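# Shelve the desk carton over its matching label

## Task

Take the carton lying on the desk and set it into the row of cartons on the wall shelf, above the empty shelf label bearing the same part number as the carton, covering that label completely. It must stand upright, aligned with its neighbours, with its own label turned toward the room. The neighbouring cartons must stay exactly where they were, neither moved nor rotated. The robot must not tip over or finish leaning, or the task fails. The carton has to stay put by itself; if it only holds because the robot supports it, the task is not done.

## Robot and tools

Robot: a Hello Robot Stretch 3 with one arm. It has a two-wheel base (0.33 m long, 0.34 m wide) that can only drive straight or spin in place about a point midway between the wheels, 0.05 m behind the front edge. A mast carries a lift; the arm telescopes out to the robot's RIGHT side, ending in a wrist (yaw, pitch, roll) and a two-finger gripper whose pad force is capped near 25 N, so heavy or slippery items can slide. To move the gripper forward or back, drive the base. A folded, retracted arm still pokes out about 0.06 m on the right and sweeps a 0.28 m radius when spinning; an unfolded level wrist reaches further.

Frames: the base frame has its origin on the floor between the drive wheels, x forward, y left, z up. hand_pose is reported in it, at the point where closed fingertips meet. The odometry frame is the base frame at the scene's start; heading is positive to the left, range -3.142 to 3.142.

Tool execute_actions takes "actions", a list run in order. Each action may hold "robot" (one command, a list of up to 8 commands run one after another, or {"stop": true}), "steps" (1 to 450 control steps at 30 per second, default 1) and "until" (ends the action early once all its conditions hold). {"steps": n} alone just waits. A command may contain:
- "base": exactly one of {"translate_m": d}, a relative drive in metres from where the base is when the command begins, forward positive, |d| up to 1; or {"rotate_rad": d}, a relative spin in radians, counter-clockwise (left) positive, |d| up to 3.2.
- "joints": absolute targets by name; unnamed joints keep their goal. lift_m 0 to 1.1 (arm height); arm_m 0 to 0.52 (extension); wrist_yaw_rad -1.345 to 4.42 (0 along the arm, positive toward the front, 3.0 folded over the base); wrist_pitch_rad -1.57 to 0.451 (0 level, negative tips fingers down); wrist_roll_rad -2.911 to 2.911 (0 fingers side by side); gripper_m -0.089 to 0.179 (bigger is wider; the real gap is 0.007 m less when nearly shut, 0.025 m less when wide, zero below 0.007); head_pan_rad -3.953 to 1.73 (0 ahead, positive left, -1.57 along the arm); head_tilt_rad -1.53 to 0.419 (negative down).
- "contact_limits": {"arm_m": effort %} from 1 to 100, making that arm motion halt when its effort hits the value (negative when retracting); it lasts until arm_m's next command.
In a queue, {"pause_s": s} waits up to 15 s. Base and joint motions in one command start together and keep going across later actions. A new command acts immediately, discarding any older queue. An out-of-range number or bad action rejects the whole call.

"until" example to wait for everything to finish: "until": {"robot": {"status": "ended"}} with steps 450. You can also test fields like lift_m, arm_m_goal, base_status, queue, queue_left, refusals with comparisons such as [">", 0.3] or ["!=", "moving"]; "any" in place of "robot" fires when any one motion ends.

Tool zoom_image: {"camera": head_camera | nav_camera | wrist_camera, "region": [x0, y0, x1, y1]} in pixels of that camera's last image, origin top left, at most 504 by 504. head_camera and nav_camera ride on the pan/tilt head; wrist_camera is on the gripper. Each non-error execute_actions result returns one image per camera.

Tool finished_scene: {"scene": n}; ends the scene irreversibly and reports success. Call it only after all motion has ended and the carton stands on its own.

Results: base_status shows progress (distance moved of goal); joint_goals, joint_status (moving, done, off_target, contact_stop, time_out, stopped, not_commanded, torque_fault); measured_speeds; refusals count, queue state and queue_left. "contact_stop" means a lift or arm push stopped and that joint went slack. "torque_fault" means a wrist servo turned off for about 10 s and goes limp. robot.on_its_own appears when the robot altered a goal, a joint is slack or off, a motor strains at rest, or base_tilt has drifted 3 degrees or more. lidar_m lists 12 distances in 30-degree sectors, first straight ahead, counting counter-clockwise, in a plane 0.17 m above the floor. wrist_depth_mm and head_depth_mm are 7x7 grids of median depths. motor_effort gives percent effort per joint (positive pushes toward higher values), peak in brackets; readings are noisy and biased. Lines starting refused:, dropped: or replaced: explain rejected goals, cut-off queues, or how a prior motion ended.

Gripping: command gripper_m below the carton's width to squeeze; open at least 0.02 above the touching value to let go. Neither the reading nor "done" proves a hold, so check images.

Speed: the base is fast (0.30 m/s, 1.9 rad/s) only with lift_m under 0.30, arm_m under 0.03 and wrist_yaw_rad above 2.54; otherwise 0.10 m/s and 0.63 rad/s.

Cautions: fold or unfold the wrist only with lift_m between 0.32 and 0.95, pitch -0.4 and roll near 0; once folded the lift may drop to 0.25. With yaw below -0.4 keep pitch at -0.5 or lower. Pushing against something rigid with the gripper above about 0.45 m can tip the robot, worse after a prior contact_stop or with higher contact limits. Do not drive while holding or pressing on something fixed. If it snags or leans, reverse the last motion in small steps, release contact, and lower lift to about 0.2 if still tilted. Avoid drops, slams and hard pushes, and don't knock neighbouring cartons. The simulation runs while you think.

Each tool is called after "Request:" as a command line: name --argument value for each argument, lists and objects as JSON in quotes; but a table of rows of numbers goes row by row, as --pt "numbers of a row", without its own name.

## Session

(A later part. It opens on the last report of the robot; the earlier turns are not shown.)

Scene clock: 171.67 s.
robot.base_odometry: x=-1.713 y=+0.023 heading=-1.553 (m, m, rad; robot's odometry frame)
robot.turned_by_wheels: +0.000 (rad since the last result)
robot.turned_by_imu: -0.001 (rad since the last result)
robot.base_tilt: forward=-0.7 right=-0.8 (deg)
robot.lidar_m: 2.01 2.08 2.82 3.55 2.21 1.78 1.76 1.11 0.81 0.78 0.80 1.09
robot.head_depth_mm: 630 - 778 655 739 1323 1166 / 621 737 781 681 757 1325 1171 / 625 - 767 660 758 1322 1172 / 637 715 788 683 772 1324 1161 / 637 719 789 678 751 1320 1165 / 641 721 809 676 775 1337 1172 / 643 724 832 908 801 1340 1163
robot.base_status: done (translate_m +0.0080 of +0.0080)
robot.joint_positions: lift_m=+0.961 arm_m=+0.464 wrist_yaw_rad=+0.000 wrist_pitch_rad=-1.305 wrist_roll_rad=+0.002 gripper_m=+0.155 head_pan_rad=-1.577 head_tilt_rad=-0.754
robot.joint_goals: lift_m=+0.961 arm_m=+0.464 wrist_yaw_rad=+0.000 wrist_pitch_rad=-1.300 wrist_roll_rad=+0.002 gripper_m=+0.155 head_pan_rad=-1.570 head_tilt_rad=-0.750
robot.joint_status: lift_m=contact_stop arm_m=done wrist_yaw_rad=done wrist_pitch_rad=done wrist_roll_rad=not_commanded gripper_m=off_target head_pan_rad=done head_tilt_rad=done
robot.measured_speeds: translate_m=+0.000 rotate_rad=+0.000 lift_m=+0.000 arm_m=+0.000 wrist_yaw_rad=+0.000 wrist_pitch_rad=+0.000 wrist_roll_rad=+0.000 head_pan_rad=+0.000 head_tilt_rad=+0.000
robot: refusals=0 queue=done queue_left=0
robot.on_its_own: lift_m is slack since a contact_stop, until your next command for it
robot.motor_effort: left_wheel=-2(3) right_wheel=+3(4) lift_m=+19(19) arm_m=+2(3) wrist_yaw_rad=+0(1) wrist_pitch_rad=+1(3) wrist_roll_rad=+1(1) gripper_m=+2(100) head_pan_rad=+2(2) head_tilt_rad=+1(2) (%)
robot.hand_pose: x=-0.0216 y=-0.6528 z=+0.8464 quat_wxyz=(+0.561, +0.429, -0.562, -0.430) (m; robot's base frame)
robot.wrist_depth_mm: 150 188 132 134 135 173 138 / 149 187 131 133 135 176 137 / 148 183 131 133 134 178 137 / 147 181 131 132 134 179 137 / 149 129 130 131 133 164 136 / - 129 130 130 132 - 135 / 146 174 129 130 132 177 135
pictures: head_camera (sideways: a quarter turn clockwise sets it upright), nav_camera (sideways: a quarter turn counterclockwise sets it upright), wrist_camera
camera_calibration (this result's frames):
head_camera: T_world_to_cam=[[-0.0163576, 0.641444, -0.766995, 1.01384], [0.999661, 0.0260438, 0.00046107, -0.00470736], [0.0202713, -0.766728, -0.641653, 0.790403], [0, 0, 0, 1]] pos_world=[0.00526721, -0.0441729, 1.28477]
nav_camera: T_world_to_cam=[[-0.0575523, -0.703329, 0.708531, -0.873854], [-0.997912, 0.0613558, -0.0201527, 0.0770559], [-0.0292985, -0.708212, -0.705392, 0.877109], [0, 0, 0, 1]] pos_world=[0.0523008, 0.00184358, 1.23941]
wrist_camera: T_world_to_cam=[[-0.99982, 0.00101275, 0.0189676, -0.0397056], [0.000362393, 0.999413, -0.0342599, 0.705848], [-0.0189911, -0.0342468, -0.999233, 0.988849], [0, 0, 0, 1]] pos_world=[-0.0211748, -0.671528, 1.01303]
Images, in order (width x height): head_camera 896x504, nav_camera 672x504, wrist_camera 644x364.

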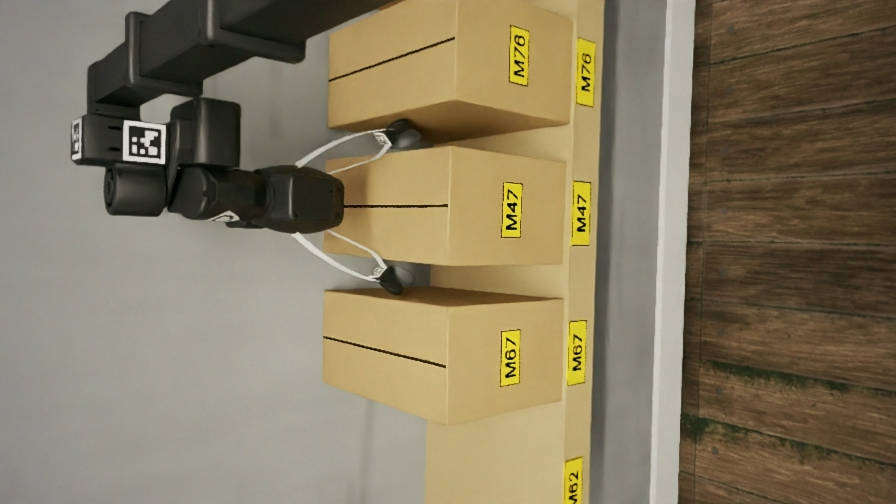

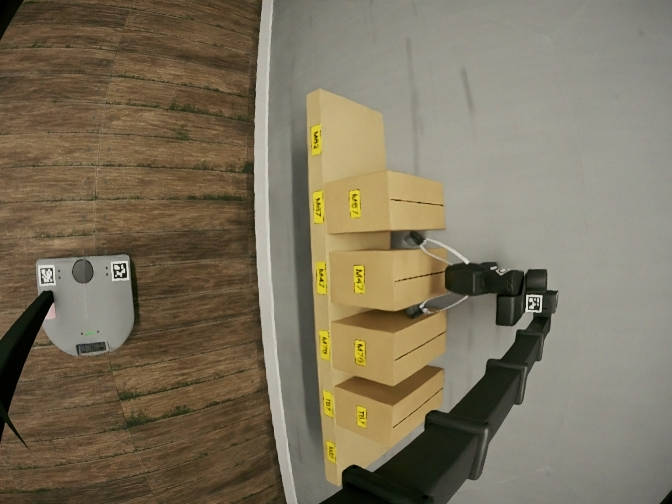

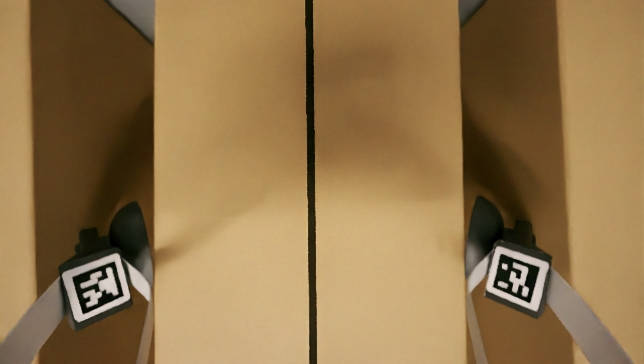

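Request:
execute_actions --actions '[{"robot":[{"joints":{"gripper_m":0.149}},{"joints":{"lift_m":1.04}}],"steps":200,"until":{"robot":{"status":"ended"}}}]'

Scene clock: 174.10 s.
robot.base_odometry: x=-1.713 y=+0.023 heading=-1.553 (m, m, rad; robot's odometry frame)
robot.turned_by_wheels: +0.000 (rad since the last result)
robot.turned_by_imu: -0.001 (rad since the last result)
robot.base_tilt: forward=-0.8 right=-0.8 (deg)
robot.lidar_m: 2.01 2.07 2.83 3.57 2.21 1.78 1.76 1.12 0.81 0.77 0.80 1.09
robot.head_depth_mm: 652 709 792 655 738 1323 1170 / - 710 783 681 755 1328 1171 / - - 793 661 758 1324 1169 / 636 715 791 683 770 1322 1161 / 639 719 790 678 757 1327 1168 / 640 723 807 676 775 1332 1165 / 643 725 832 908 799 1341 1162
robot.base_status: done (translate_m +0.0080 of +0.0080)
robot.joint_positions: lift_m=+1.040 arm_m=+0.464 wrist_yaw_rad=+0.000 wrist_pitch_rad=-1.304 wrist_roll_rad=+0.002 gripper_m=+0.149 head_pan_rad=-1.577 head_tilt_rad=-0.754
robot.joint_goals: lift_m=+1.040 arm_m=+0.464 wrist_yaw_rad=+0.000 wrist_pitch_rad=-1.300 wrist_roll_rad=+0.002 gripper_m=+0.149 head_pan_rad=-1.570 head_tilt_rad=-0.750
robot.joint_status: lift_m=done arm_m=done wrist_yaw_rad=done wrist_pitch_rad=done wrist_roll_rad=not_commanded gripper_m=done head_pan_rad=done head_tilt_rad=done
robot.measured_speeds: translate_m=+0.000 rotate_rad=+0.000 lift_m=+0.000 arm_m=+0.000 wrist_yaw_rad=+0.000 wrist_pitch_rad=+0.000 wrist_roll_rad=+0.000 head_pan_rad=+0.000 head_tilt_rad=+0.000
robot: refusals=0 queue=done queue_left=0
robot.motor_effort: left_wheel=-2(2) right_wheel=+3(3) lift_m=+21(23) arm_m=+2(2) wrist_yaw_rad=+1(0) wrist_pitch_rad=+1(1) wrist_roll_rad=+1(0) gripper_m=+1(98) head_pan_rad=+3(3) head_tilt_rad=+1(1) (%)
robot.hand_pose: x=-0.0216 y=-0.6530 z=+0.9251 quat_wxyz=(+0.562, +0.429, -0.562, -0.430) (m; robot's base frame)
robot.wrist_depth_mm: 207 208 211 214 216 218 221 / 206 216 212 212 238 217 220 / 206 213 210 212 242 216 218 / 205 210 209 211 244 216 217 / 205 244 208 211 247 215 217 / 203 240 207 209 250 - 216 / 203 204 206 208 253 213 216
pictures: head_camera (sideways: a quarter turn clockwise sets it upright), nav_camera (sideways: a quarter turn counterclockwise sets it upright), wrist_camera
camera_calibration (this result's frames):
head_camera: T_world_to_cam=[[-0.0163575, 0.641444, -0.766995, 1.01384], [0.999661, 0.0260437, 0.000461072, -0.00470736], [0.0202712, -0.766727, -0.641653, 0.790403], [0, 0, 0, 1]] pos_world=[0.0052672, -0.0441729, 1.28477]
nav_camera: T_world_to_cam=[[-0.0575523, -0.703329, 0.708531, -0.873854], [-0.997912, 0.0613559, -0.0201527, 0.0770559], [-0.0292986, -0.708211, -0.705392, 0.877109], [0, 0, 0, 1]] pos_world=[0.0523008, 0.00184358, 1.23941]
wrist_camera: T_world_to_cam=[[-0.99982, 0.00102695, 0.0189672, -0.0411874], [0.000362525, 0.999387, -0.0350007, 0.709404], [-0.0189915, -0.0349875, -0.999207, 1.06691], [0, 0, 0, 1]] pos_world=[-0.0211748, -0.671599, 1.09168]
Images, in order (width x height): head_camera 896x504, nav_camera 672x504, wrist_camera 644x364.

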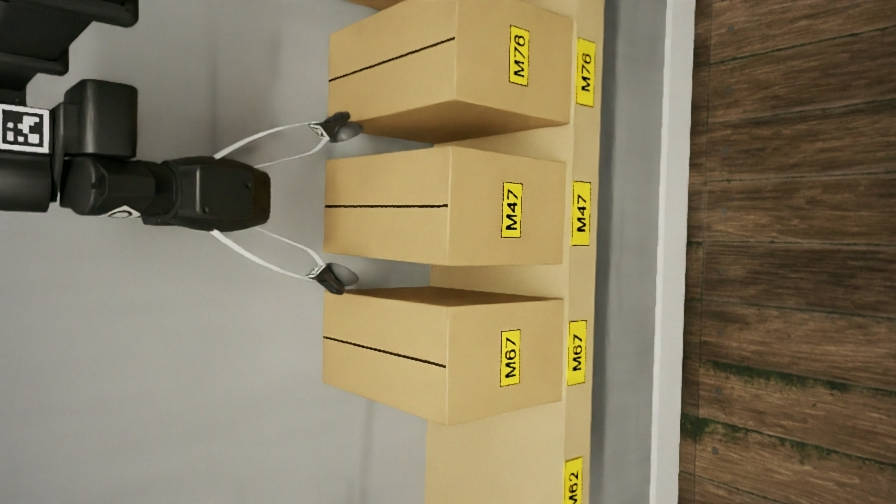

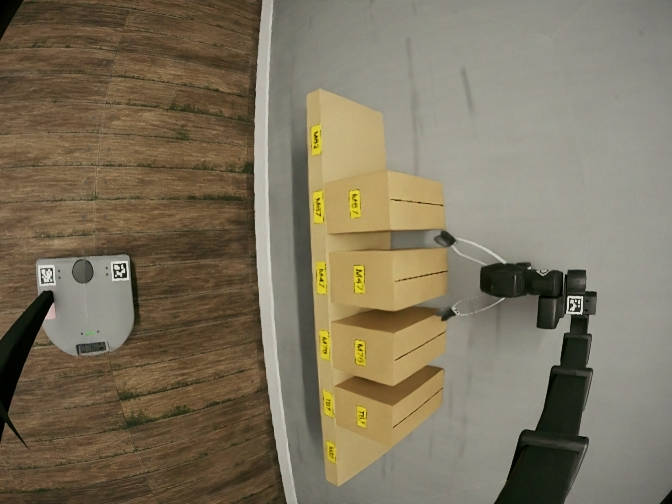

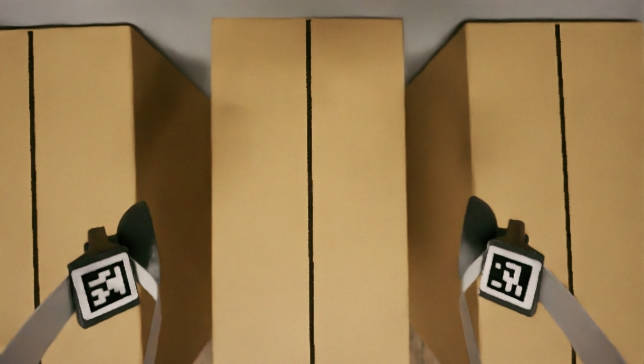

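Request:
finished_scene --scene 1

The scene is finished: the task was done.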